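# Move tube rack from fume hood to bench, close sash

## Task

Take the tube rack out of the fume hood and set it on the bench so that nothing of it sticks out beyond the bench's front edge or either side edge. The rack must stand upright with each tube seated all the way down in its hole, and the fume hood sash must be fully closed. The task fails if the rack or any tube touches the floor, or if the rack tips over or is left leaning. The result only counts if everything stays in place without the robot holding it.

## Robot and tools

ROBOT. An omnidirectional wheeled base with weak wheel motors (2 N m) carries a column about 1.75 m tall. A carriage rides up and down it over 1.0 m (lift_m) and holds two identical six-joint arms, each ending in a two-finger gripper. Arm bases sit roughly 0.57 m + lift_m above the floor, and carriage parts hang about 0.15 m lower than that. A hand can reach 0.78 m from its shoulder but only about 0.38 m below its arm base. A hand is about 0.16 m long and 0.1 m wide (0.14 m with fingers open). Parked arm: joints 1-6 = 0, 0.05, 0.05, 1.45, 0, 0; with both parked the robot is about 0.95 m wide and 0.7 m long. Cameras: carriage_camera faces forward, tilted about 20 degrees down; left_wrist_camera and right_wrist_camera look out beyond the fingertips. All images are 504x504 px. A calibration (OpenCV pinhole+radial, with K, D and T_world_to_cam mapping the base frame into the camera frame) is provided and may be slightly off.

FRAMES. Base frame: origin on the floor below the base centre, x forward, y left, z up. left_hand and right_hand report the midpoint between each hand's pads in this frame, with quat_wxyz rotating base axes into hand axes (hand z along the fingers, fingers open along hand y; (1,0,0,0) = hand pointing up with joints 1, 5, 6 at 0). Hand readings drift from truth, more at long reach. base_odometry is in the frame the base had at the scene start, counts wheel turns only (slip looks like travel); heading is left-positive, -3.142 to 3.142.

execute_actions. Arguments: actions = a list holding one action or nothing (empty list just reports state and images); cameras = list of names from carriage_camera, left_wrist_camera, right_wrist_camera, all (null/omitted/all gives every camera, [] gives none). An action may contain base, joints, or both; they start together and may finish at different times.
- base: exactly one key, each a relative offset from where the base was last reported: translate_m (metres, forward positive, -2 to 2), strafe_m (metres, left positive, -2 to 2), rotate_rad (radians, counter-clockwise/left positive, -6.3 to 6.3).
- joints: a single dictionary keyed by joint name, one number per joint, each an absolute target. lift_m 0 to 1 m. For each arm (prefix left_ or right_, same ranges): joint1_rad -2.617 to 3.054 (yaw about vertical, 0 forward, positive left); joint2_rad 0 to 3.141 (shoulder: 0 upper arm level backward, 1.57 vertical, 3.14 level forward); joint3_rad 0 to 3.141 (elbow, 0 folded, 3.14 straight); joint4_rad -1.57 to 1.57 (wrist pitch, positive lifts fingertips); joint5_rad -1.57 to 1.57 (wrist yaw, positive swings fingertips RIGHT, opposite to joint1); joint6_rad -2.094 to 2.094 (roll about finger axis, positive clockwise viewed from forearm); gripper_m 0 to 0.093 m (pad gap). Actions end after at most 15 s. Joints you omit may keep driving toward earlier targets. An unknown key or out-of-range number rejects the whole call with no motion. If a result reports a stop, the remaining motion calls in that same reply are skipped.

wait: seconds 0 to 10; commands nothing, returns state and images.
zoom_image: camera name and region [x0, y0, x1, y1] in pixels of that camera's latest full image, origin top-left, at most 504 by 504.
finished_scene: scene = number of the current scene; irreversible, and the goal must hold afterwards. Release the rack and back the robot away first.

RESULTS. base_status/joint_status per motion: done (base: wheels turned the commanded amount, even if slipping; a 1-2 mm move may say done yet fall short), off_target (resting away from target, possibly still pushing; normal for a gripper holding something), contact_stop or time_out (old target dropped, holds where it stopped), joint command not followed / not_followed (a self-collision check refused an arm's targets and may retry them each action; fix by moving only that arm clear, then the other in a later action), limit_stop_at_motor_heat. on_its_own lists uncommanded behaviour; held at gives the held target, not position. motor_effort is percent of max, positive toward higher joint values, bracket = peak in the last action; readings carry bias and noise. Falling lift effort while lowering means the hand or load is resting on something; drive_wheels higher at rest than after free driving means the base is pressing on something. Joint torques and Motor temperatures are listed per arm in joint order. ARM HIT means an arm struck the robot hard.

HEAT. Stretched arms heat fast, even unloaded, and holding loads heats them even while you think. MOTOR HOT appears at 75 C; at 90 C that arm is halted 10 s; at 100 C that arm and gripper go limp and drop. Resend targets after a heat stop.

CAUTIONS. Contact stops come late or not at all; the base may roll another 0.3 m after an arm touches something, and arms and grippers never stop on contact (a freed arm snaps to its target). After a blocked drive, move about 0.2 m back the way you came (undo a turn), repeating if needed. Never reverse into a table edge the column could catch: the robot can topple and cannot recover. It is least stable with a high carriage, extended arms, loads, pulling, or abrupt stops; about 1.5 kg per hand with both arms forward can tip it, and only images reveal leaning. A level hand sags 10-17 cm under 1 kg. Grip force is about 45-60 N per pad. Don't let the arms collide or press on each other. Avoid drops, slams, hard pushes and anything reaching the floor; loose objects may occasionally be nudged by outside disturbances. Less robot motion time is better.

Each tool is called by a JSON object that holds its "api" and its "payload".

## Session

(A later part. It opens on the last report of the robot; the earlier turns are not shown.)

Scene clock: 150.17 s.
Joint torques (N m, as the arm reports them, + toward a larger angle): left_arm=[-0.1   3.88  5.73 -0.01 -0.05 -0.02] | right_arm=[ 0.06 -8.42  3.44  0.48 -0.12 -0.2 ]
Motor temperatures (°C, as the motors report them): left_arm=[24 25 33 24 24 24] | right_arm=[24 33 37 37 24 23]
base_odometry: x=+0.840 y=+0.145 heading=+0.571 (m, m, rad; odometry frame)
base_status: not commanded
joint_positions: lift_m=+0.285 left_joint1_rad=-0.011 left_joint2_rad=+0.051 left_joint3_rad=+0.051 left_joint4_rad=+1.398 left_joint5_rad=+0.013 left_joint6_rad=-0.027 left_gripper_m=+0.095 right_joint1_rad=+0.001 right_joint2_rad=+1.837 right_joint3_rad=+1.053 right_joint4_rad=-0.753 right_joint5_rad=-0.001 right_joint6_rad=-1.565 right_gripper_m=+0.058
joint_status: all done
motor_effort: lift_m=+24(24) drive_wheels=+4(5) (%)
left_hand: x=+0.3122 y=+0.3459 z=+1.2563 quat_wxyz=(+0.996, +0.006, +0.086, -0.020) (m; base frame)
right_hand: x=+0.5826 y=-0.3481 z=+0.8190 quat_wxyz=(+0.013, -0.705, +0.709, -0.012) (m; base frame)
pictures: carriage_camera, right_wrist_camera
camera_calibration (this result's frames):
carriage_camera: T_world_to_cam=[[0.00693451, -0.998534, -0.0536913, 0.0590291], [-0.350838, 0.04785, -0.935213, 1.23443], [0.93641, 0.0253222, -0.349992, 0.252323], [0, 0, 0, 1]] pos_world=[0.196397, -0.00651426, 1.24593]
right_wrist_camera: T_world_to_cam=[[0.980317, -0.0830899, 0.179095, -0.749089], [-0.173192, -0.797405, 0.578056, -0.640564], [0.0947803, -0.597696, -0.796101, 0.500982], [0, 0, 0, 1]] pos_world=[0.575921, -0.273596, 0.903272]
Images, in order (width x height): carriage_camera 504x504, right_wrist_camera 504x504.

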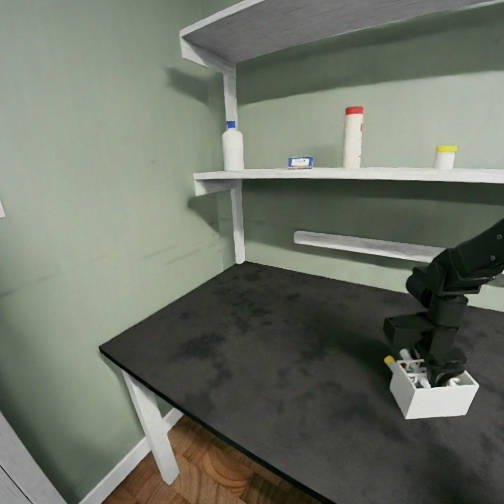

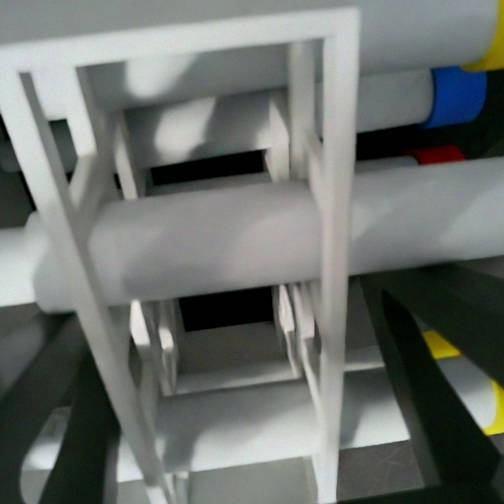

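In by about 2–3 cm. Close.

{"api": "execute_actions", "payload": {"actions": [{"joints":{"right_gripper_m":0.0}}], "cameras": ["right_wrist_camera"]}}

{"api": "execute_actions", "payload": {"actions": [{"joints":{"lift_m":0.42,"right_gripper_m":0.0}}], "cameras": ["right_wrist_camera","carriage_camera"]}}

Scene clock: 151.70 s.
Joint torques (N m, as the arm reports them, + toward a larger angle): left_arm=[-0.06  4.01  5.7  -0.02 -0.05 -0.05] | right_arm=[-0.12 -8.41  3.51  0.49 -0.07 -0.21]
Motor temperatures (°C, as the motors report them): left_arm=[24 25 33 24 24 24] | right_arm=[24 33 36 37 24 23]
base_odometry: x=+0.840 y=+0.145 heading=+0.571 (m, m, rad; odometry frame)
base_status: not commanded
joint_positions: lift_m=+0.285 left_joint1_rad=-0.011 left_joint2_rad=+0.051 left_joint3_rad=+0.051 left_joint4_rad=+1.398 left_joint5_rad=+0.013 left_joint6_rad=-0.027 left_gripper_m=+0.095 right_joint1_rad=+0.001 right_joint2_rad=+1.837 right_joint3_rad=+1.053 right_joint4_rad=-0.751 right_joint5_rad=-0.001 right_joint6_rad=-1.565 right_gripper_m=+0.038
joint_status: right_gripper_m off_target (ended at +0.038, target +0.000)
motor_effort: lift_m=+24(24) drive_wheels=+4(4) (%)
left_hand: x=+0.3122 y=+0.3459 z=+1.2563 quat_wxyz=(+0.996, +0.006, +0.086, -0.020) (m; base frame)
right_hand: x=+0.5830 y=-0.3481 z=+0.8190 quat_wxyz=(+0.013, -0.705, +0.709, -0.012) (m; base frame)
pictures: right_wrist_camera
camera_calibration (this result's frames):
right_wrist_camera: T_world_to_cam=[[0.980042, -0.0830901, 0.18059, -0.750524], [-0.174074, -0.797406, 0.577791, -0.639775], [0.095995, -0.597695, -0.795956, 0.500131], [0, 0, 0, 1]] pos_world=[0.576168, -0.273596, 0.903275]
Images, in order (width x height): right_wrist_camera 504x504.

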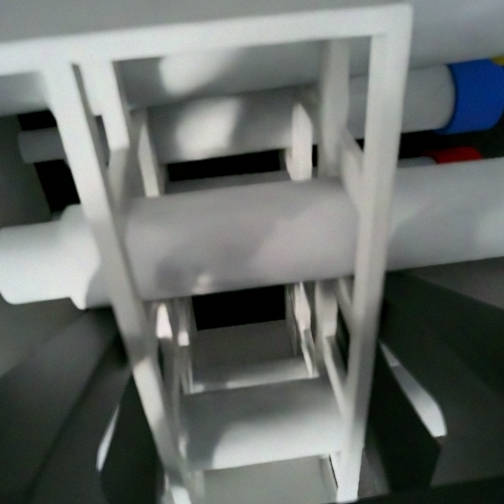

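Scene clock: 152.77 s.
Joint torques (N m, as the arm reports them, + toward a larger angle): left_arm=[ 0.03  3.89  5.76 -0.02 -0.03 -0.02] | right_arm=[-0.2  -9.89  3.89  0.36 -0.04 -0.19]
Motor temperatures (°C, as the motors report them): left_arm=[24 25 33 24 24 24] | right_arm=[24 33 36 37 24 23]
base_odometry: x=+0.840 y=+0.145 heading=+0.571 (m, m, rad; odometry frame)
base_status: not commanded
joint_positions: lift_m=+0.420 left_joint1_rad=-0.011 left_joint2_rad=+0.051 left_joint3_rad=+0.051 left_joint4_rad=+1.398 left_joint5_rad=+0.013 left_joint6_rad=-0.027 left_gripper_m=+0.095 right_joint1_rad=+0.001 right_joint2_rad=+1.852 right_joint3_rad=+1.045 right_joint4_rad=-0.741 right_joint5_rad=-0.001 right_joint6_rad=-1.565 right_gripper_m=+0.038
joint_status: right_gripper_m off_target (ended at +0.038, target +0.000); the others done
motor_effort: lift_m=+24(30) drive_wheels=+4(4) (%)
left_hand: x=+0.3122 y=+0.3459 z=+1.3913 quat_wxyz=(+0.996, +0.006, +0.086, -0.020) (m; base frame)
right_hand: x=+0.5806 y=-0.3481 z=+0.9480 quat_wxyz=(+0.009, -0.705, +0.709, -0.008) (m; base frame)
pictures: carriage_camera, right_wrist_camera
camera_calibration (this result's frames):
carriage_camera: T_world_to_cam=[[0.00693451, -0.998534, -0.0536913, 0.066276], [-0.350838, 0.04785, -0.935213, 1.36066], [0.93641, 0.0253222, -0.349992, 0.299562], [0, 0, 0, 1]] pos_world=[0.196397, -0.00651426, 1.38091]
right_wrist_camera: T_world_to_cam=[[0.982238, -0.0830888, 0.168239, -0.760973], [-0.166787, -0.797402, 0.579942, -0.720974], [0.0859676, -0.597701, -0.797096, 0.609899], [0, 0, 0, 1]] pos_world=[0.574777, -0.273596, 1.0323]
Images, in order (width x height): carriage_camera 504x504, right_wrist_camera 504x504.

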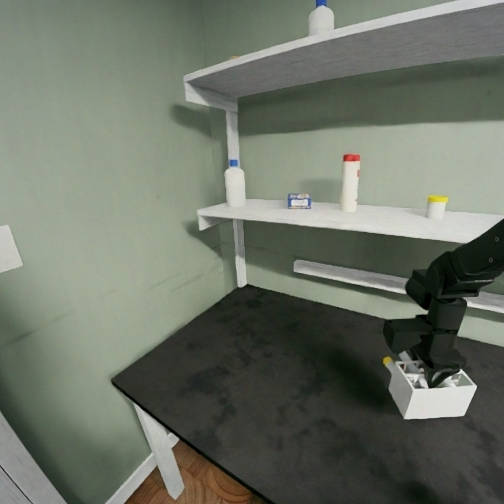

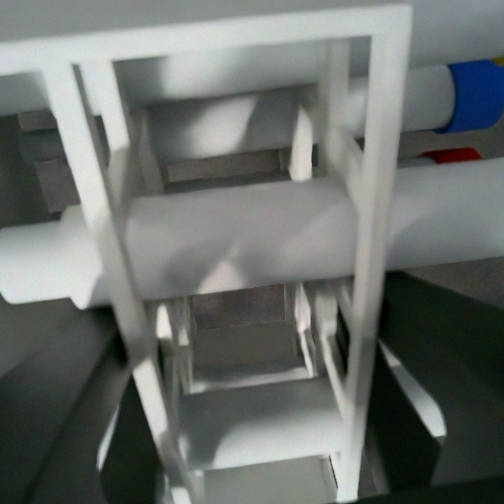

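{"api": "execute_actions", "payload": {"actions": [{"base":{"translate_m":-0.15},"joints":{"right_joint2_rad":1.55,"right_joint3_rad":0.945,"right_joint4_rad":0.47,"right_gripper_m":0.0,"lift_m":0.3}}]}}

{"api": "execute_actions", "payload": {"actions": [{"base":{"rotate_rad":-0.5},"joints":{"right_gripper_m":0.0,"lift_m":0.2}}]}}

Scene clock: 158.90 s.
Joint torques (N m, as the arm reports them, + toward a larger angle): left_arm=[-0.06  3.94  5.65  0.03 -0.04 -0.04] | right_arm=[ -0.18 -10.22   6.61   2.29   0.02  -0.06]
Motor temperatures (°C, as the motors report them): left_arm=[24 25 33 24 24 24] | right_arm=[24 33 36 37 24 23]
base_odometry: x=+0.714 y=+0.064 heading=+0.571 (m, m, rad; odometry frame)
base_status: done
joint_positions: lift_m=+0.300 left_joint1_rad=-0.011 left_joint2_rad=+0.051 left_joint3_rad=+0.051 left_joint4_rad=+1.398 left_joint5_rad=+0.014 left_joint6_rad=-0.027 left_gripper_m=+0.095 right_joint1_rad=+0.001 right_joint2_rad=+1.567 right_joint3_rad=+0.952 right_joint4_rad=+0.440 right_joint5_rad=-0.001 right_joint6_rad=-1.565 right_gripper_m=+0.038
joint_status: right_gripper_m off_target (ended at +0.038, target +0.000); the others done
motor_effort: lift_m=+22(23) drive_wheels=-2(28) (%)
left_hand: x=+0.3123 y=+0.3457 z=+1.2714 quat_wxyz=(+0.996, +0.006, +0.086, -0.020) (m; base frame)
right_hand: x=+0.7648 y=-0.3480 z=+1.0842 quat_wxyz=(+0.456, -0.541, +0.543, -0.452) (m; base frame)
pictures: carriage_camera, left_wrist_camera, right_wrist_camera
camera_calibration (this result's frames):
carriage_camera: T_world_to_cam=[[0.00693451, -0.998534, -0.0536913, 0.0598428], [-0.350838, 0.04785, -0.935213, 1.2486], [0.93641, 0.0253222, -0.349992, 0.257627], [0, 0, 0, 1]] pos_world=[0.196397, -0.00651426, 1.26109]
left_wrist_camera: T_world_to_cam=[[-0.045775, -0.994248, -0.0968278, 0.482978], [0.653589, 0.0434951, -0.755599, 0.734191], [0.755464, -0.0978731, 0.647838, -0.896602], [0, 0, 0, 1]] pos_world=[0.219601, 0.360513, 1.18237]
right_wrist_camera: T_world_to_cam=[[0.02931, -0.08367, 0.996062, -1.13373], [-0.601079, -0.797666, -0.0493174, 0.245107], [0.798652, -0.597267, -0.0736719, -0.626497], [0, 0, 0, 1]] pos_world=[0.680911, -0.273532, 1.0952]
Images, in order (width x height): carriage_camera 504x504, left_wrist_camera 504x504, right_wrist_camera 504x504.

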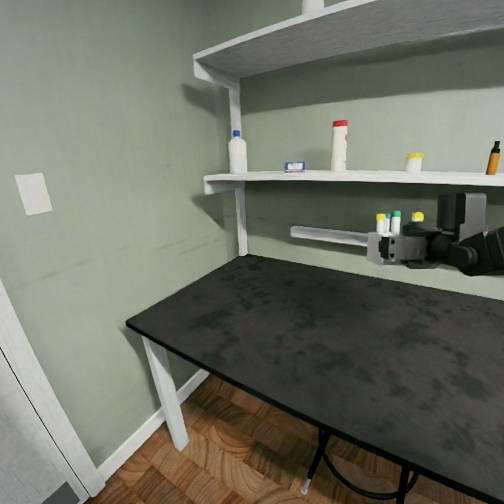

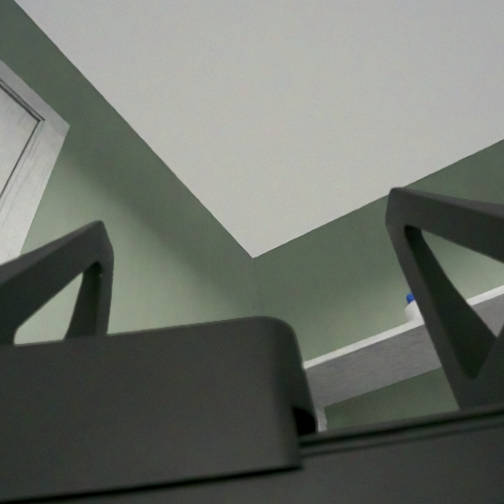

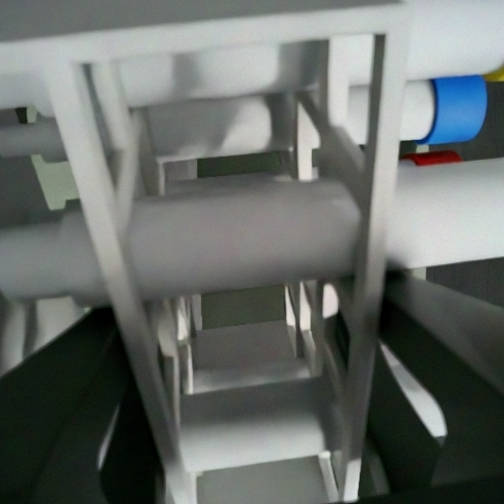

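Scene clock: 160.77 s.
Joint torques (N m, as the arm reports them, + toward a larger angle): left_arm=[-0.08  3.89  5.77 -0.03 -0.06 -0.03] | right_arm=[  0.02 -10.     6.68   2.32  -0.02  -0.11]
Motor temperatures (°C, as the motors report them): left_arm=[24 25 33 24 24 24] | right_arm=[24 34 36 38 24 23]
base_odometry: x=+0.714 y=+0.064 heading=+0.071 (m, m, rad; odometry frame)
base_status: done
joint_positions: lift_m=+0.200 left_joint1_rad=-0.011 left_joint2_rad=+0.051 left_joint3_rad=+0.051 left_joint4_rad=+1.398 left_joint5_rad=+0.013 left_joint6_rad=-0.027 left_gripper_m=+0.095 right_joint1_rad=+0.001 right_joint2_rad=+1.562 right_joint3_rad=+0.952 right_joint4_rad=+0.433 right_joint5_rad=+0.000 right_joint6_rad=-1.565 right_gripper_m=+0.038
joint_status: right_gripper_m off_target (ended at +0.038, target +0.000); the others done
motor_effort: lift_m=+22(22) drive_wheels=+7(25) (%)
left_hand: x=+0.3122 y=+0.3459 z=+1.1715 quat_wxyz=(+0.996, +0.006, +0.086, -0.020) (m; base frame)
right_hand: x=+0.7638 y=-0.3482 z=+0.9852 quat_wxyz=(+0.455, -0.541, +0.544, -0.452) (m; base frame)
pictures: carriage_camera, left_wrist_camera, right_wrist_camera
camera_calibration (this result's frames):
carriage_camera: T_world_to_cam=[[0.00693451, -0.998534, -0.0536913, 0.0544768], [-0.350838, 0.04785, -0.935213, 1.15513], [0.93641, 0.0253222, -0.349992, 0.222648], [0, 0, 0, 1]] pos_world=[0.196397, -0.00651426, 1.16115]
left_wrist_camera: T_world_to_cam=[[-0.0456093, -0.994327, -0.0960934, 0.472545], [0.653865, 0.0430095, -0.755388, 0.658575], [0.755235, -0.0972848, 0.648194, -0.832334], [0, 0, 0, 1]] pos_world=[0.219541, 0.360565, 1.0824]
right_wrist_camera: T_world_to_cam=[[0.0303556, -0.0835028, 0.996045, -1.03586], [-0.602033, -0.796999, -0.0484682, 0.239611], [0.797894, -0.598181, -0.0744648, -0.632091], [0, 0, 0, 1]] pos_world=[0.680039, -0.273632, 0.996307]
Images, in order (width x height): carriage_camera 504x504, left_wrist_camera 504x504, right_wrist_camera 504x504.

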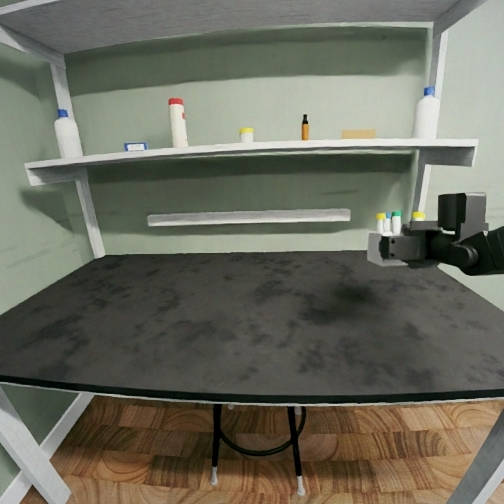

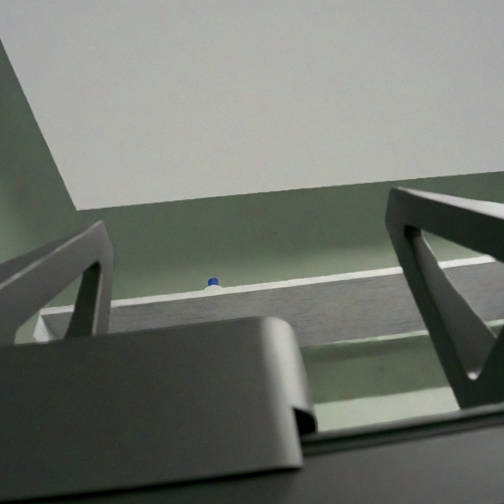

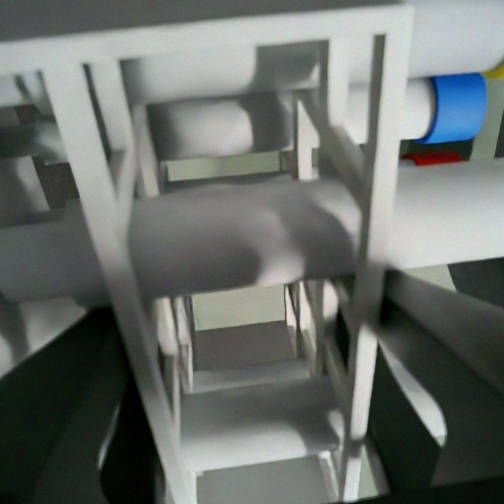

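{"api": "execute_actions", "payload": {"actions": [{"base":{"strafe_m":0.25},"joints":{"right_gripper_m":0.0,"right_joint4_rad":0.63,"lift_m":0.1}}], "cameras": ["carriage_camera"]}}

{"api": "zoom_image", "payload": {"camera": "carriage_camera", "region": [340, 150, 504, 320]}}

Scene clock: 167.03 s.
Joint torques (N m, as the arm reports them, + toward a larger angle): left_arm=[-0.14  3.84  5.81  0.01 -0.01 -0.03] | right_arm=[-0.09 -9.82  6.69  2.4  -0.02 -0.14]
Motor temperatures (°C, as the motors report them): left_arm=[24 25 33 24 24 24] | right_arm=[24 34 37 41 24 23]
base_odometry: x=+0.696 y=+0.314 heading=+0.071 (m, m, rad; odometry frame)
base_status: done
joint_positions: lift_m=+0.100 left_joint1_rad=-0.011 left_joint2_rad=+0.051 left_joint3_rad=+0.051 left_joint4_rad=+1.399 left_joint5_rad=+0.014 left_joint6_rad=-0.027 left_gripper_m=+0.095 right_joint1_rad=+0.001 right_joint2_rad=+1.562 right_joint3_rad=+0.952 right_joint4_rad=+0.592 right_joint5_rad=+0.000 right_joint6_rad=-1.565 right_gripper_m=+0.038
joint_status: right_gripper_m off_target (ended at +0.038, target +0.000); the others done
motor_effort: lift_m=+22(22) drive_wheels=-5(29) (%)
left_hand: x=+0.3121 y=+0.3457 z=+1.0715 quat_wxyz=(+0.996, +0.006, +0.086, -0.020) (m; base frame)
right_hand: x=+0.7676 y=-0.3482 z=+0.9241 quat_wxyz=(+0.497, -0.503, +0.506, -0.494) (m; base frame)
pictures: carriage_camera
camera_calibration (this result's frames):
carriage_camera: T_world_to_cam=[[0.00693451, -0.998534, -0.0536913, 0.049108], [-0.350838, 0.04785, -0.935213, 1.06162], [0.93641, 0.0253222, -0.349992, 0.187651], [0, 0, 0, 1]] pos_world=[0.196397, -0.00651426, 1.06115]
Images, in order (width x height): carriage_camera 504x504.

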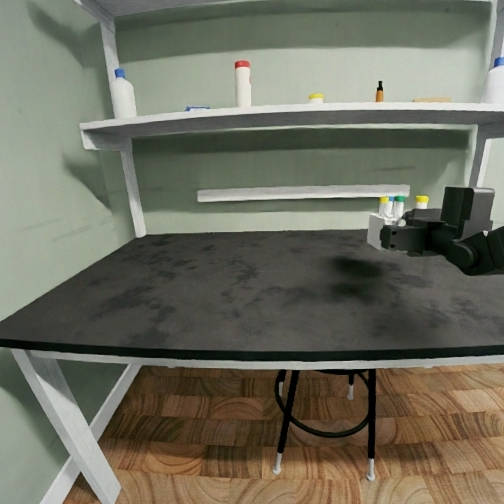

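Region (340, 150, 504, 320) of carriage_camera's 504x504 image, scaled by 2.965, with more detail than that image has; it fills the left 486 columns of this view, and the rest is white.

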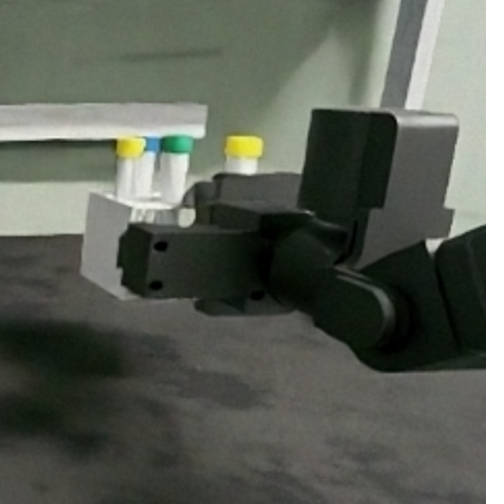

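{"api": "execute_actions", "payload": {"actions": [{"joints":{"right_gripper_m":0.0,"lift_m":0.035}}], "cameras": ["carriage_camera"]}}

{"api": "zoom_image", "payload": {"camera": "carriage_camera", "region": [340, 150, 504, 320]}}

Scene clock: 169.27 s.
Joint torques (N m, as the arm reports them, + toward a larger angle): left_arm=[-0.08  3.93  5.68 -0.01 -0.03 -0.03] | right_arm=[ 0.   -9.56  6.77  2.29  0.01 -0.09]
Motor temperatures (°C, as the motors report them): left_arm=[24 25 33 24 24 24] | right_arm=[24 34 37 42 24 23]
base_odometry: x=+0.696 y=+0.314 heading=+0.071 (m, m, rad; odometry frame)
base_status: not commanded
joint_positions: lift_m=+0.035 left_joint1_rad=-0.011 left_joint2_rad=+0.051 left_joint3_rad=+0.051 left_joint4_rad=+1.399 left_joint5_rad=+0.014 left_joint6_rad=-0.027 left_gripper_m=+0.095 right_joint1_rad=+0.001 right_joint2_rad=+1.560 right_joint3_rad=+0.952 right_joint4_rad=+0.593 right_joint5_rad=+0.000 right_joint6_rad=-1.565 right_gripper_m=+0.038
joint_status: right_gripper_m off_target (ended at +0.038, target +0.000); the others done
motor_effort: lift_m=+22(22) drive_wheels=-5(5) (%)
left_hand: x=+0.3121 y=+0.3457 z=+1.0065 quat_wxyz=(+0.996, +0.006, +0.086, -0.020) (m; base frame)
right_hand: x=+0.7673 y=-0.3482 z=+0.8599 quat_wxyz=(+0.498, -0.503, +0.505, -0.494) (m; base frame)
pictures: carriage_camera
camera_calibration (this result's frames):
carriage_camera: T_world_to_cam=[[0.00693451, -0.998534, -0.0536913, 0.0456183], [-0.350838, 0.04785, -0.935213, 1.00083], [0.93641, 0.0253222, -0.349992, 0.164903], [0, 0, 0, 1]] pos_world=[0.196397, -0.00651426, 0.996158]
Images, in order (width x height): carriage_camera 504x504.

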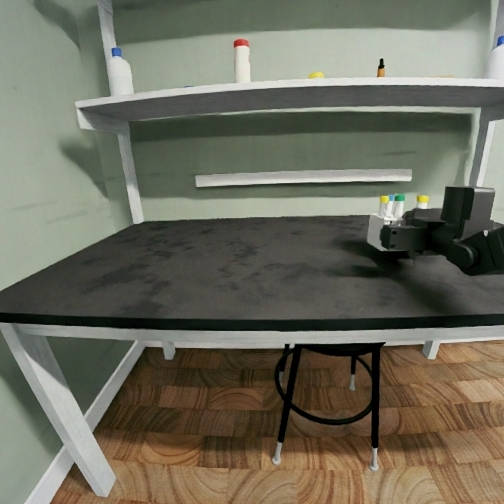

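Region (340, 150, 504, 320) of carriage_camera's 504x504 image, scaled by 2.965, with more detail than that image has; it fills the left 486 columns of this view, and the rest is white.

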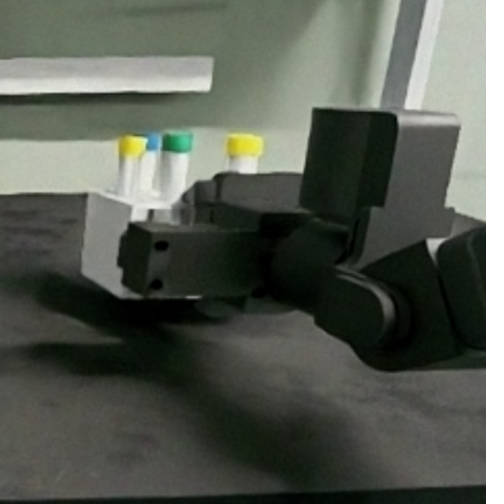

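{"api": "execute_actions", "payload": {"actions": [{"joints":{"right_gripper_m":0.0,"lift_m":0.012}}], "cameras": []}}

{"api": "execute_actions", "payload": {"actions": [{"joints":{"right_gripper_m":0.0,"lift_m":0.0}}], "cameras": ["carriage_camera"]}}

{"api": "zoom_image", "payload": {"camera": "carriage_camera", "region": [340, 150, 504, 320]}}

Scene clock: 171.53 s.
Joint torques (N m, as the arm reports them, + toward a larger angle): left_arm=[-0.02  3.97  5.73 -0.01 -0.05 -0.05] | right_arm=[-0.13 -9.74  6.74  2.34  0.02 -0.1 ]
Motor temperatures (°C, as the motors report them): left_arm=[24 25 33 24 24 24] | right_arm=[24 34 37 43 24 23]
base_odometry: x=+0.696 y=+0.314 heading=+0.071 (m, m, rad; odometry frame)
base_status: not commanded
joint_positions: lift_m=+0.012 left_joint1_rad=-0.011 left_joint2_rad=+0.051 left_joint3_rad=+0.051 left_joint4_rad=+1.399 left_joint5_rad=+0.014 left_joint6_rad=-0.027 left_gripper_m=+0.095 right_joint1_rad=+0.001 right_joint2_rad=+1.560 right_joint3_rad=+0.952 right_joint4_rad=+0.596 right_joint5_rad=+0.000 right_joint6_rad=-1.566 right_gripper_m=+0.038
joint_status: right_gripper_m off_target (ended at +0.038, target +0.000); the others done
motor_effort: lift_m=+22(23) drive_wheels=-4(4) (%)
left_hand: x=+0.3121 y=+0.3457 z=+0.9835 quat_wxyz=(+0.996, +0.006, +0.086, -0.020) (m; base frame)
right_hand: x=+0.7673 y=-0.3482 z=+0.8380 quat_wxyz=(+0.498, -0.502, +0.504, -0.496) (m; base frame)
pictures: none
No camera images: the call's "cameras" was empty. Leave "cameras" out to get every camera's image.

Scene clock: 172.03 s.
Joint torques (N m, as the arm reports them, + toward a larger angle): left_arm=[-0.04  4.03  5.84  0.02 -0.06 -0.03] | right_arm=[-0.1  -9.61  6.89  2.05  0.01 -0.04]
Motor temperatures (°C, as the motors report them): left_arm=[24 25 33 24 24 24] | right_arm=[24 34 37 43 24 23]
base_odometry: x=+0.696 y=+0.314 heading=+0.071 (m, m, rad; odometry frame)
base_status: not commanded
joint_positions: lift_m=+0.000 left_joint1_rad=-0.011 left_joint2_rad=+0.051 left_joint3_rad=+0.051 left_joint4_rad=+1.398 left_joint5_rad=+0.014 left_joint6_rad=-0.027 left_gripper_m=+0.095 right_joint1_rad=+0.001 right_joint2_rad=+1.558 right_joint3_rad=+0.952 right_joint4_rad=+0.627 right_joint5_rad=+0.000 right_joint6_rad=-1.572 right_gripper_m=+0.038
joint_status: right_gripper_m off_target (ended at +0.038, target +0.000); the others done
motor_effort: lift_m=+21(22) drive_wheels=-4(4) (%)
left_hand: x=+0.3122 y=+0.3457 z=+0.9715 quat_wxyz=(+0.996, +0.006, +0.086, -0.020) (m; base frame)
right_hand: x=+0.7669 y=-0.3482 z=+0.8343 quat_wxyz=(+0.505, -0.495, +0.495, -0.505) (m; base frame)
pictures: carriage_camera
camera_calibration (this result's frames):
carriage_camera: T_world_to_cam=[[0.00693451, -0.998534, -0.0536913, 0.0437395], [-0.350838, 0.04785, -0.935213, 0.968108], [0.93641, 0.0253222, -0.349992, 0.152656], [0, 0, 0, 1]] pos_world=[0.196397, -0.00651426, 0.961163]
Images, in order (width x height): carriage_camera 504x504.

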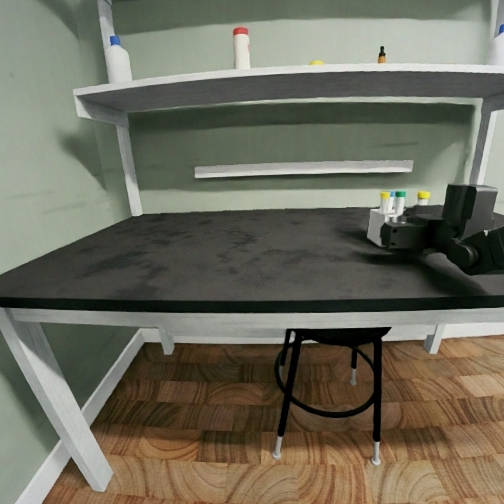

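Region (340, 150, 504, 320) of carriage_camera's 504x504 image, scaled by 2.965, with more detail than that image has; it fills the left 486 columns of this view, and the rest is white.

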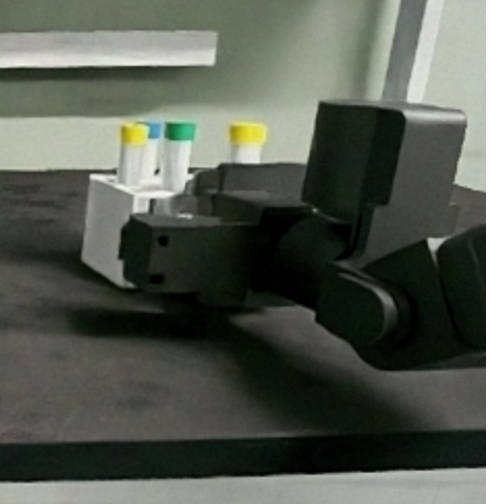

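Resting now. Release and back out.

{"api": "execute_actions", "payload": {"actions": [{"joints":{"right_gripper_m":0.06,"lift_m":0.006}}], "cameras": ["right_wrist_camera"]}}

{"api": "execute_actions", "payload": {"actions": [{"base":{"translate_m":-0.1}}]}}

Scene clock: 174.30 s.
Joint torques (N m, as the arm reports them, + toward a larger angle): left_arm=[-0.03  3.82  5.81  0.02 -0.07 -0.02] | right_arm=[ 0.02 -9.49  6.81  2.05  0.04 -0.06]
Motor temperatures (°C, as the motors report them): left_arm=[24 25 33 24 24 24] | right_arm=[24 35 37 43 24 23]
base_odometry: x=+0.696 y=+0.314 heading=+0.071 (m, m, rad; odometry frame)
base_status: not commanded
joint_positions: lift_m=+0.006 left_joint1_rad=-0.011 left_joint2_rad=+0.051 left_joint3_rad=+0.051 left_joint4_rad=+1.398 left_joint5_rad=+0.014 left_joint6_rad=-0.027 left_gripper_m=+0.095 right_joint1_rad=+0.001 right_joint2_rad=+1.558 right_joint3_rad=+0.952 right_joint4_rad=+0.624 right_joint5_rad=+0.000 right_joint6_rad=-1.572 right_gripper_m=+0.060
joint_status: all done
motor_effort: lift_m=+24(29) drive_wheels=-4(4) (%)
left_hand: x=+0.3122 y=+0.3457 z=+0.9772 quat_wxyz=(+0.996, +0.006, +0.086, -0.020) (m; base frame)
right_hand: x=+0.7669 y=-0.3482 z=+0.8396 quat_wxyz=(+0.504, -0.496, +0.495, -0.504) (m; base frame)
pictures: right_wrist_camera
camera_calibration (this result's frames):
right_wrist_camera: T_world_to_cam=[[-0.16317, -0.0764735, 0.98363, -0.729661], [-0.581336, -0.79808, -0.158483, 0.310528], [0.797135, -0.597679, 0.085766, -0.779159], [0, 0, 0, 1]] pos_world=[0.682558, -0.27366, 0.833755]
Images, in order (width x height): right_wrist_camera 504x504.

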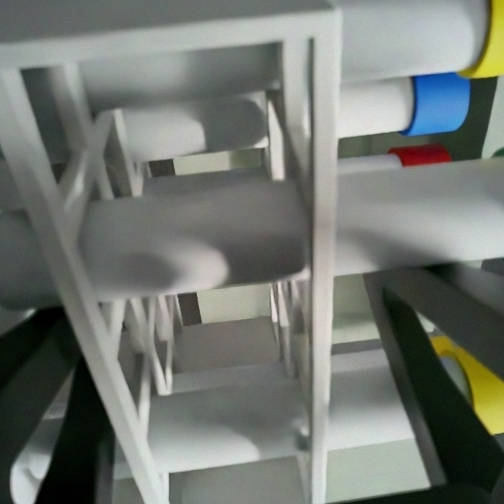

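Scene clock: 175.83 s.
Joint torques (N m, as the arm reports them, + toward a larger angle): left_arm=[-0.04  3.91  5.73 -0.01 -0.04 -0.04] | right_arm=[ 0.01 -9.63  6.78  2.04 -0.01 -0.04]
Motor temperatures (°C, as the motors report them): left_arm=[24 25 33 24 24 24] | right_arm=[24 35 37 43 24 23]
base_odometry: x=+0.596 y=+0.307 heading=+0.071 (m, m, rad; odometry frame)
base_status: done
joint_positions: lift_m=+0.006 left_joint1_rad=-0.011 left_joint2_rad=+0.051 left_joint3_rad=+0.051 left_joint4_rad=+1.398 left_joint5_rad=+0.014 left_joint6_rad=-0.027 left_gripper_m=+0.095 right_joint1_rad=+0.001 right_joint2_rad=+1.558 right_joint3_rad=+0.952 right_joint4_rad=+0.627 right_joint5_rad=+0.000 right_joint6_rad=-1.572 right_gripper_m=+0.060
joint_status: not commanded
motor_effort: lift_m=+24(24) drive_wheels=-3(26) (%)
left_hand: x=+0.3123 y=+0.3457 z=+0.9772 quat_wxyz=(+0.996, +0.006, +0.086, -0.020) (m; base frame)
right_hand: x=+0.7669 y=-0.3482 z=+0.8403 quat_wxyz=(+0.505, -0.495, +0.494, -0.505) (m; base frame)
pictures: carriage_camera, left_wrist_camera, right_wrist_camera
camera_calibration (this result's frames):
carriage_camera: T_world_to_cam=[[0.00693451, -0.998534, -0.0536913, 0.0440464], [-0.350838, 0.04785, -0.935213, 0.973454], [0.93641, 0.0253222, -0.349992, 0.154657], [0, 0, 0, 1]] pos_world=[0.196397, -0.00651426, 0.96688]
left_wrist_camera: T_world_to_cam=[[-0.0458396, -0.994209, -0.0972016, 0.454797], [0.653595, 0.0437364, -0.75558, 0.511786], [0.755455, -0.0981659, 0.647804, -0.70587], [0, 0, 0, 1]] pos_world=[0.219601, 0.360487, 0.888168]
right_wrist_camera: T_world_to_cam=[[-0.166171, -0.0764753, 0.983127, -0.727678], [-0.580849, -0.79808, -0.160258, 0.311757], [0.79687, -0.597679, 0.0881972, -0.781052], [0, 0, 0, 1]] pos_world=[0.682561, -0.27366, 0.834248]
Images, in order (width x height): carriage_camera 504x504, left_wrist_camera 504x504, right_wrist_camera 504x504.

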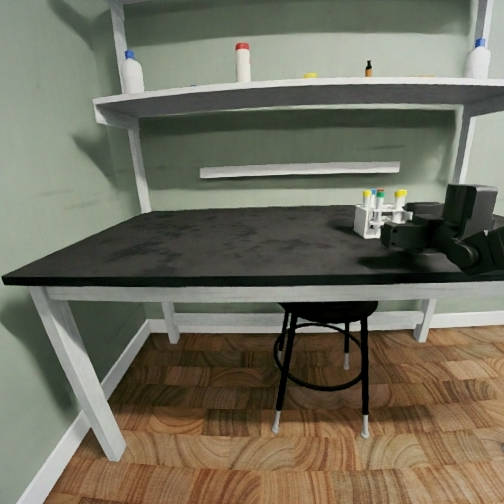

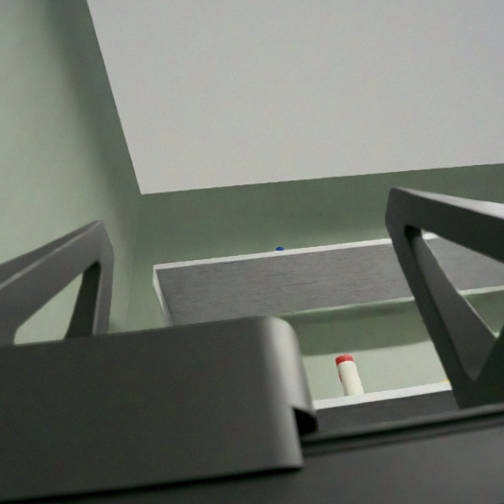

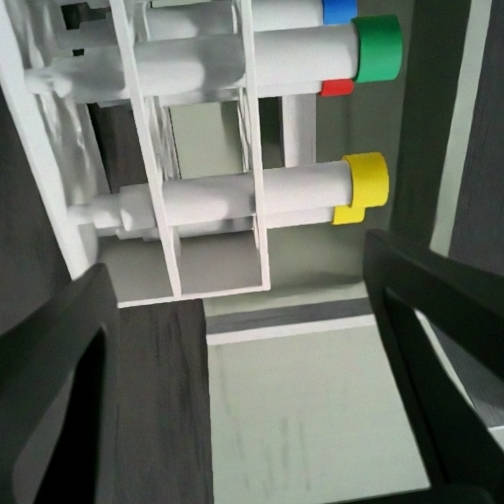

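{"api": "execute_actions", "payload": {"actions": [{"base":{"strafe_m":0.03},"joints":{"right_gripper_m":0.0,"right_joint6_rad":0,"lift_m":0.13}}]}}

{"api": "zoom_image", "payload": {"camera": "carriage_camera", "region": [330, 160, 450, 280]}}

Scene clock: 178.73 s.
Joint torques (N m, as the arm reports them, + toward a larger angle): left_arm=[ 0.04  4.    5.76 -0.03 -0.04 -0.03] | right_arm=[-0.04 -9.1   6.69  1.96  0.   -0.06]
Motor temperatures (°C, as the motors report them): left_arm=[24 25 33 24 24 24] | right_arm=[24 35 37 44 24 23]
base_odometry: x=+0.594 y=+0.337 heading=+0.071 (m, m, rad; odometry frame)
base_status: done
joint_positions: lift_m=+0.130 left_joint1_rad=-0.011 left_joint2_rad=+0.051 left_joint3_rad=+0.051 left_joint4_rad=+1.398 left_joint5_rad=+0.014 left_joint6_rad=-0.027 left_gripper_m=+0.095 right_joint1_rad=+0.001 right_joint2_rad=+1.555 right_joint3_rad=+0.952 right_joint4_rad=+0.635 right_joint5_rad=+0.000 right_joint6_rad=-0.008 right_gripper_m=+0.000
joint_status: all done
motor_effort: lift_m=+24(29) drive_wheels=+0(20) (%)
left_hand: x=+0.3123 y=+0.3456 z=+1.1012 quat_wxyz=(+0.996, +0.006, +0.086, -0.020) (m; base frame)
right_hand: x=+0.7663 y=-0.3482 z=+0.9677 quat_wxyz=(+0.718, -0.003, +0.696, -0.003) (m; base frame)
pictures: carriage_camera, left_wrist_camera, right_wrist_camera
camera_calibration (this result's frames):
carriage_camera: T_world_to_cam=[[0.00693451, -0.998534, -0.0536913, 0.0507052], [-0.350838, 0.04785, -0.935213, 1.08944], [0.93641, 0.0253222, -0.349992, 0.198062], [0, 0, 0, 1]] pos_world=[0.196397, -0.00651426, 1.0909]
left_wrist_camera: T_world_to_cam=[[-0.0459041, -0.994169, -0.0975754, 0.467204], [0.6536, 0.0439777, -0.755561, 0.605389], [0.755446, -0.0984587, 0.647771, -0.786075], [0, 0, 0, 1]] pos_world=[0.219602, 0.360461, 1.01219]
right_wrist_camera: T_world_to_cam=[[-0.142624, -0.987044, -0.0734969, -0.165612], [-0.559305, 0.141636, -0.816772, 1.27784], [0.8166, -0.0753844, -0.57226, 0.0140677], [0, 0, 0, 1]] pos_world=[0.679595, -0.343394, 1.03958]
Images, in order (width x height): carriage_camera 504x504, left_wrist_camera 504x504, right_wrist_camera 504x504.

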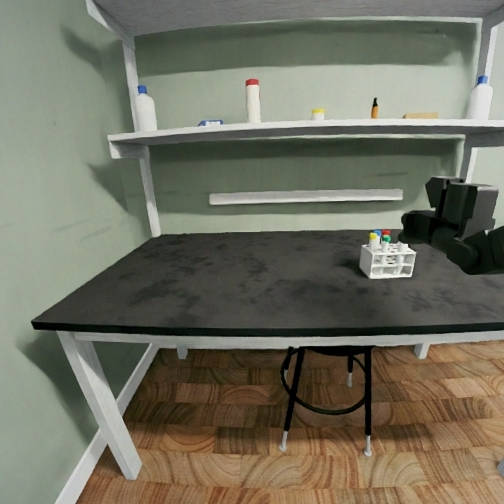

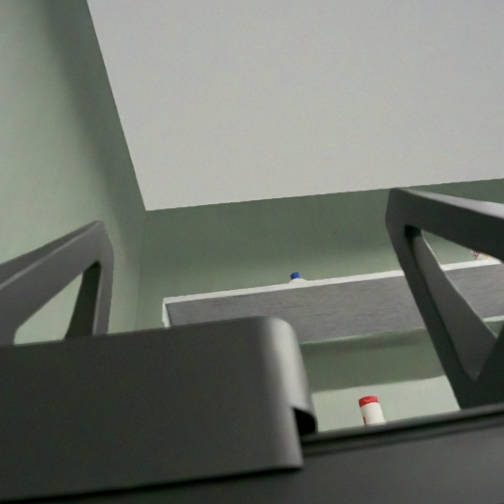

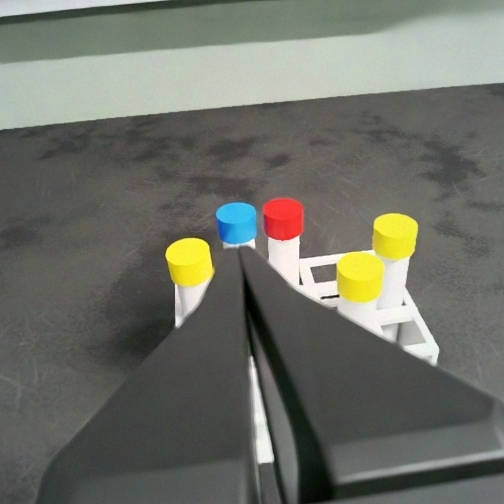

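Region (330, 160, 450, 280) of carriage_camera's 504x504 image, scaled by 4.200, with more detail than that image has.

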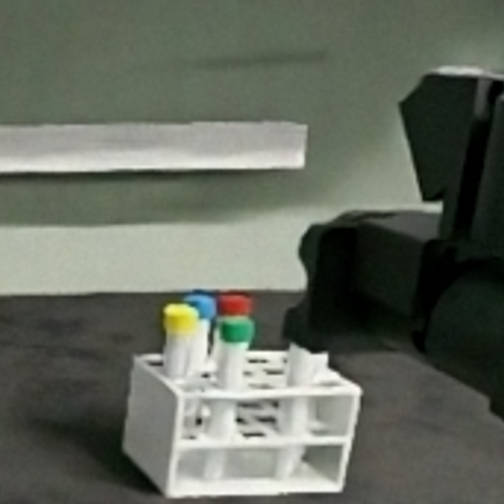

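{"api": "execute_actions", "payload": {"actions": [{"base":{"translate_m":0.08},"joints":{"right_joint4_rad":-0.3,"lift_m":0.33}}], "cameras": ["right_wrist_camera"]}}

Scene clock: 183.30 s.
Joint torques (N m, as the arm reports them, + toward a larger angle): left_arm=[-0.06  3.89  5.72  0.01 -0.02 -0.01] | right_arm=[-0.08 -8.63  6.42  1.45  0.03 -0.06]
Motor temperatures (°C, as the motors report them): left_arm=[24 25 33 24 24 24] | right_arm=[24 35 37 44 24 23]
base_odometry: x=+0.674 y=+0.342 heading=+0.071 (m, m, rad; odometry frame)
base_status: done
joint_positions: lift_m=+0.330 left_joint1_rad=-0.011 left_joint2_rad=+0.051 left_joint3_rad=+0.051 left_joint4_rad=+1.398 left_joint5_rad=+0.014 left_joint6_rad=-0.027 left_gripper_m=+0.095 right_joint1_rad=+0.001 right_joint2_rad=+1.555 right_joint3_rad=+0.952 right_joint4_rad=-0.289 right_joint5_rad=+0.000 right_joint6_rad=-0.008 right_gripper_m=+0.000
joint_status: all done
motor_effort: lift_m=+24(29) drive_wheels=-3(25) (%)
left_hand: x=+0.3123 y=+0.3457 z=+1.3012 quat_wxyz=(+0.996, +0.006, +0.086, -0.020) (m; base frame)
right_hand: x=+0.6749 y=-0.3483 z=+0.9686 quat_wxyz=(+0.333, -0.004, +0.943, -0.001) (m; base frame)
pictures: right_wrist_camera
camera_calibration (this result's frames):
right_wrist_camera: T_world_to_cam=[[-0.144394, -0.987045, 0.0699408, -0.31637], [-0.988869, 0.141374, -0.0463896, 0.771098], [0.0359008, -0.0758606, -0.996472, 1.02676], [0, 0, 0, 1]] pos_world=[0.679971, -0.343394, 1.08103]
Images, in order (width x height): right_wrist_camera 504x504.

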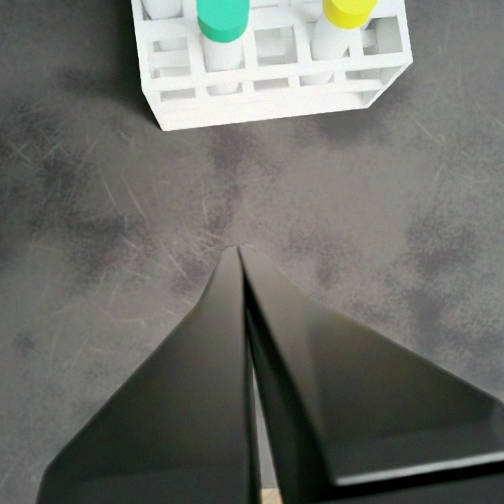

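{"api": "execute_actions", "payload": {"actions": [{"joints":{"right_joint4_rad":0.0}}], "cameras": ["right_wrist_camera"]}}

Scene clock: 185.93 s.
Joint torques (N m, as the arm reports them, + toward a larger angle): left_arm=[-0.2   3.83  5.73  0.01 -0.05 -0.03] | right_arm=[-0.1  -8.91  6.55  1.88  0.   -0.06]
Motor temperatures (°C, as the motors report them): left_arm=[24 25 33 24 24 24] | right_arm=[24 35 37 44 24 23]
base_odometry: x=+0.674 y=+0.342 heading=+0.071 (m, m, rad; odometry frame)
base_status: not commanded
joint_positions: lift_m=+0.330 left_joint1_rad=-0.011 left_joint2_rad=+0.051 left_joint3_rad=+0.051 left_joint4_rad=+1.398 left_joint5_rad=+0.014 left_joint6_rad=-0.027 left_gripper_m=+0.095 right_joint1_rad=+0.001 right_joint2_rad=+1.555 right_joint3_rad=+0.952 right_joint4_rad=-0.003 right_joint5_rad=+0.000 right_joint6_rad=-0.008 right_gripper_m=+0.000
joint_status: all done
motor_effort: lift_m=+24(24) drive_wheels=-2(2) (%)
left_hand: x=+0.3123 y=+0.3457 z=+1.3012 quat_wxyz=(+0.996, +0.006, +0.086, -0.020) (m; base frame)
right_hand: x=+0.7226 y=-0.3482 z=+1.0198 quat_wxyz=(+0.464, -0.004, +0.886, -0.002) (m; base frame)
pictures: right_wrist_camera
camera_calibration (this result's frames):
right_wrist_camera: T_world_to_cam=[[-0.158229, -0.987054, 0.0262375, -0.258479], [-0.935706, 0.141406, -0.3232, 1.06452], [0.315306, -0.0756902, -0.945967, 0.822806], [0, 0, 0, 1]] pos_world=[0.695743, -0.343384, 1.12918]
Images, in order (width x height): right_wrist_camera 504x504.

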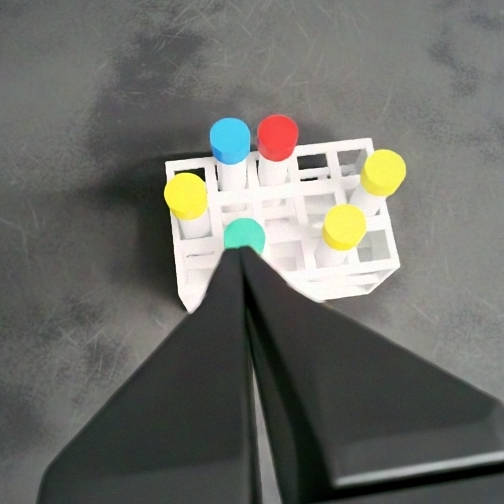

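{"api": "execute_actions", "payload": {"actions": [{"base":{"translate_m":0.06},"joints":{"right_joint4_rad":0.6,"lift_m":0.14}}], "cameras": ["right_wrist_camera","carriage_camera"]}}

{"api": "zoom_image", "payload": {"camera": "carriage_camera", "region": [330, 180, 470, 320]}}

Scene clock: 189.20 s.
Joint torques (N m, as the arm reports them, + toward a larger angle): left_arm=[-0.07  3.89  5.91 -0.07 -0.05 -0.02] | right_arm=[-0.14 -9.08  6.7   2.09 -0.02 -0.07]
Motor temperatures (°C, as the motors report them): left_arm=[24 25 33 24 24 24] | right_arm=[24 35 38 44 24 23]
base_odometry: x=+0.734 y=+0.347 heading=+0.071 (m, m, rad; odometry frame)
base_status: done
joint_positions: lift_m=+0.140 left_joint1_rad=-0.011 left_joint2_rad=+0.051 left_joint3_rad=+0.051 left_joint4_rad=+1.398 left_joint5_rad=+0.014 left_joint6_rad=-0.027 left_gripper_m=+0.095 right_joint1_rad=+0.001 right_joint2_rad=+1.552 right_joint3_rad=+0.952 right_joint4_rad=+0.593 right_joint5_rad=+0.000 right_joint6_rad=-0.008 right_gripper_m=+0.000
joint_status: all done
motor_effort: lift_m=+21(22) drive_wheels=-3(31) (%)
left_hand: x=+0.3122 y=+0.3457 z=+1.1115 quat_wxyz=(+0.996, +0.006, +0.086, -0.020) (m; base frame)
right_hand: x=+0.7660 y=-0.3482 z=+0.9687 quat_wxyz=(+0.704, -0.003, +0.710, -0.003) (m; base frame)
pictures: carriage_camera, right_wrist_camera
camera_calibration (this result's frames):
carriage_camera: T_world_to_cam=[[0.00693451, -0.998534, -0.0536913, 0.0512562], [-0.350838, 0.04785, -0.935213, 1.09904], [0.93641, 0.0253222, -0.349992, 0.201655], [0, 0, 0, 1]] pos_world=[0.196397, -0.00651426, 1.10116]
right_wrist_camera: T_world_to_cam=[[-0.145427, -0.987046, -0.0677583, -0.16899], [-0.591261, 0.141616, -0.793949, 1.28089], [0.79326, -0.0753987, -0.604197, 0.0637065], [0, 0, 0, 1]] pos_world=[0.682229, -0.343392, 1.044]
Images, in order (width x height): carriage_camera 504x504, right_wrist_camera 504x504.

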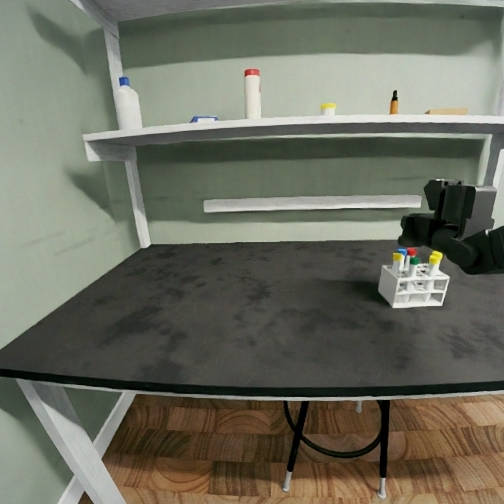

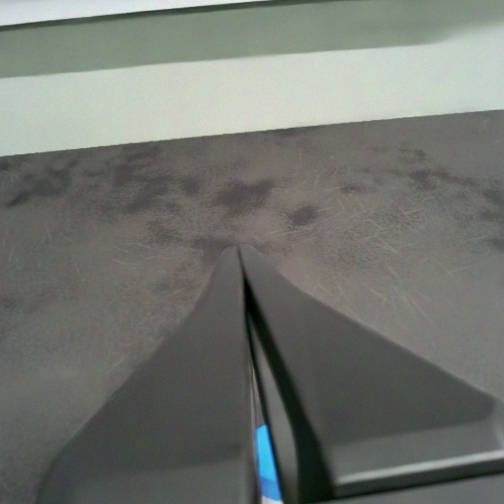

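Region (330, 180, 470, 320) of carriage_camera's 504x504 image, scaled by 3.600, with more detail than that image has.

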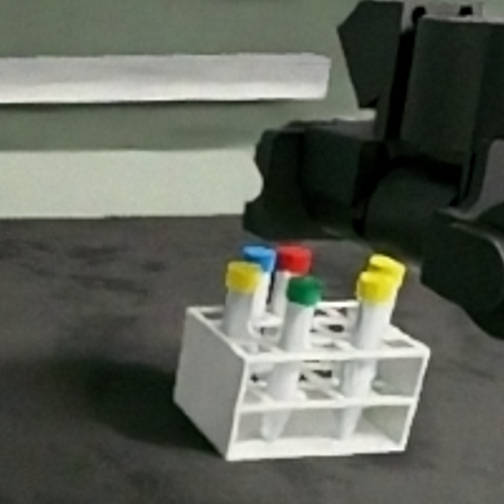

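{"api": "execute_actions", "payload": {"actions": [{"base":{"translate_m":-0.015},"joints":{"lift_m":0.085}}], "cameras": ["carriage_camera"]}}

{"api": "zoom_image", "payload": {"camera": "carriage_camera", "region": [330, 180, 470, 320]}}

Scene clock: 191.90 s.
Joint torques (N m, as the arm reports them, + toward a larger angle): left_arm=[-0.02  3.89  5.75  0.02 -0.05 -0.02] | right_arm=[-0.09 -8.38  6.62  1.73  0.02 -0.07]
Motor temperatures (°C, as the motors report them): left_arm=[24 25 33 24 24 24] | right_arm=[24 35 38 44 24 23]
base_odometry: x=+0.719 y=+0.346 heading=+0.072 (m, m, rad; odometry frame)
base_status: done
joint_positions: lift_m=+0.085 left_joint1_rad=-0.011 left_joint2_rad=+0.051 left_joint3_rad=+0.051 left_joint4_rad=+1.399 left_joint5_rad=+0.014 left_joint6_rad=-0.027 left_gripper_m=+0.095 right_joint1_rad=+0.001 right_joint2_rad=+1.545 right_joint3_rad=+0.952 right_joint4_rad=+0.640 right_joint5_rad=+0.000 right_joint6_rad=-0.009 right_gripper_m=+0.000
joint_status: all done
motor_effort: lift_m=+21(22) drive_wheels=+5(27) (%)
left_hand: x=+0.3121 y=+0.3457 z=+1.0566 quat_wxyz=(+0.996, +0.006, +0.086, -0.020) (m; base frame)
right_hand: x=+0.7644 y=-0.3482 z=+0.9290 quat_wxyz=(+0.723, -0.003, +0.690, -0.003) (m; base frame)
pictures: carriage_camera
camera_calibration (this result's frames):
carriage_camera: T_world_to_cam=[[0.00693451, -0.998534, -0.0536913, 0.0483064], [-0.350838, 0.04785, -0.935213, 1.04766], [0.93641, 0.0253222, -0.349992, 0.182426], [0, 0, 0, 1]] pos_world=[0.196397, -0.00651426, 1.04622]
Images, in order (width x height): carriage_camera 504x504.

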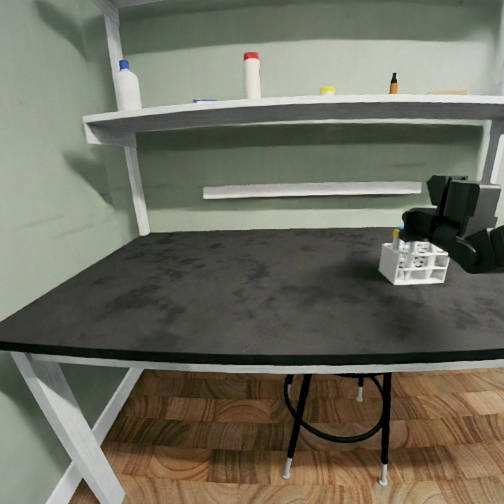

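Region (330, 180, 470, 320) of carriage_camera's 504x504 image, scaled by 3.600, with more detail than that image has.

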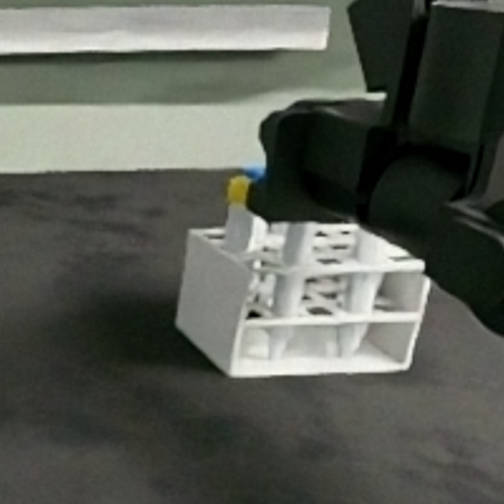

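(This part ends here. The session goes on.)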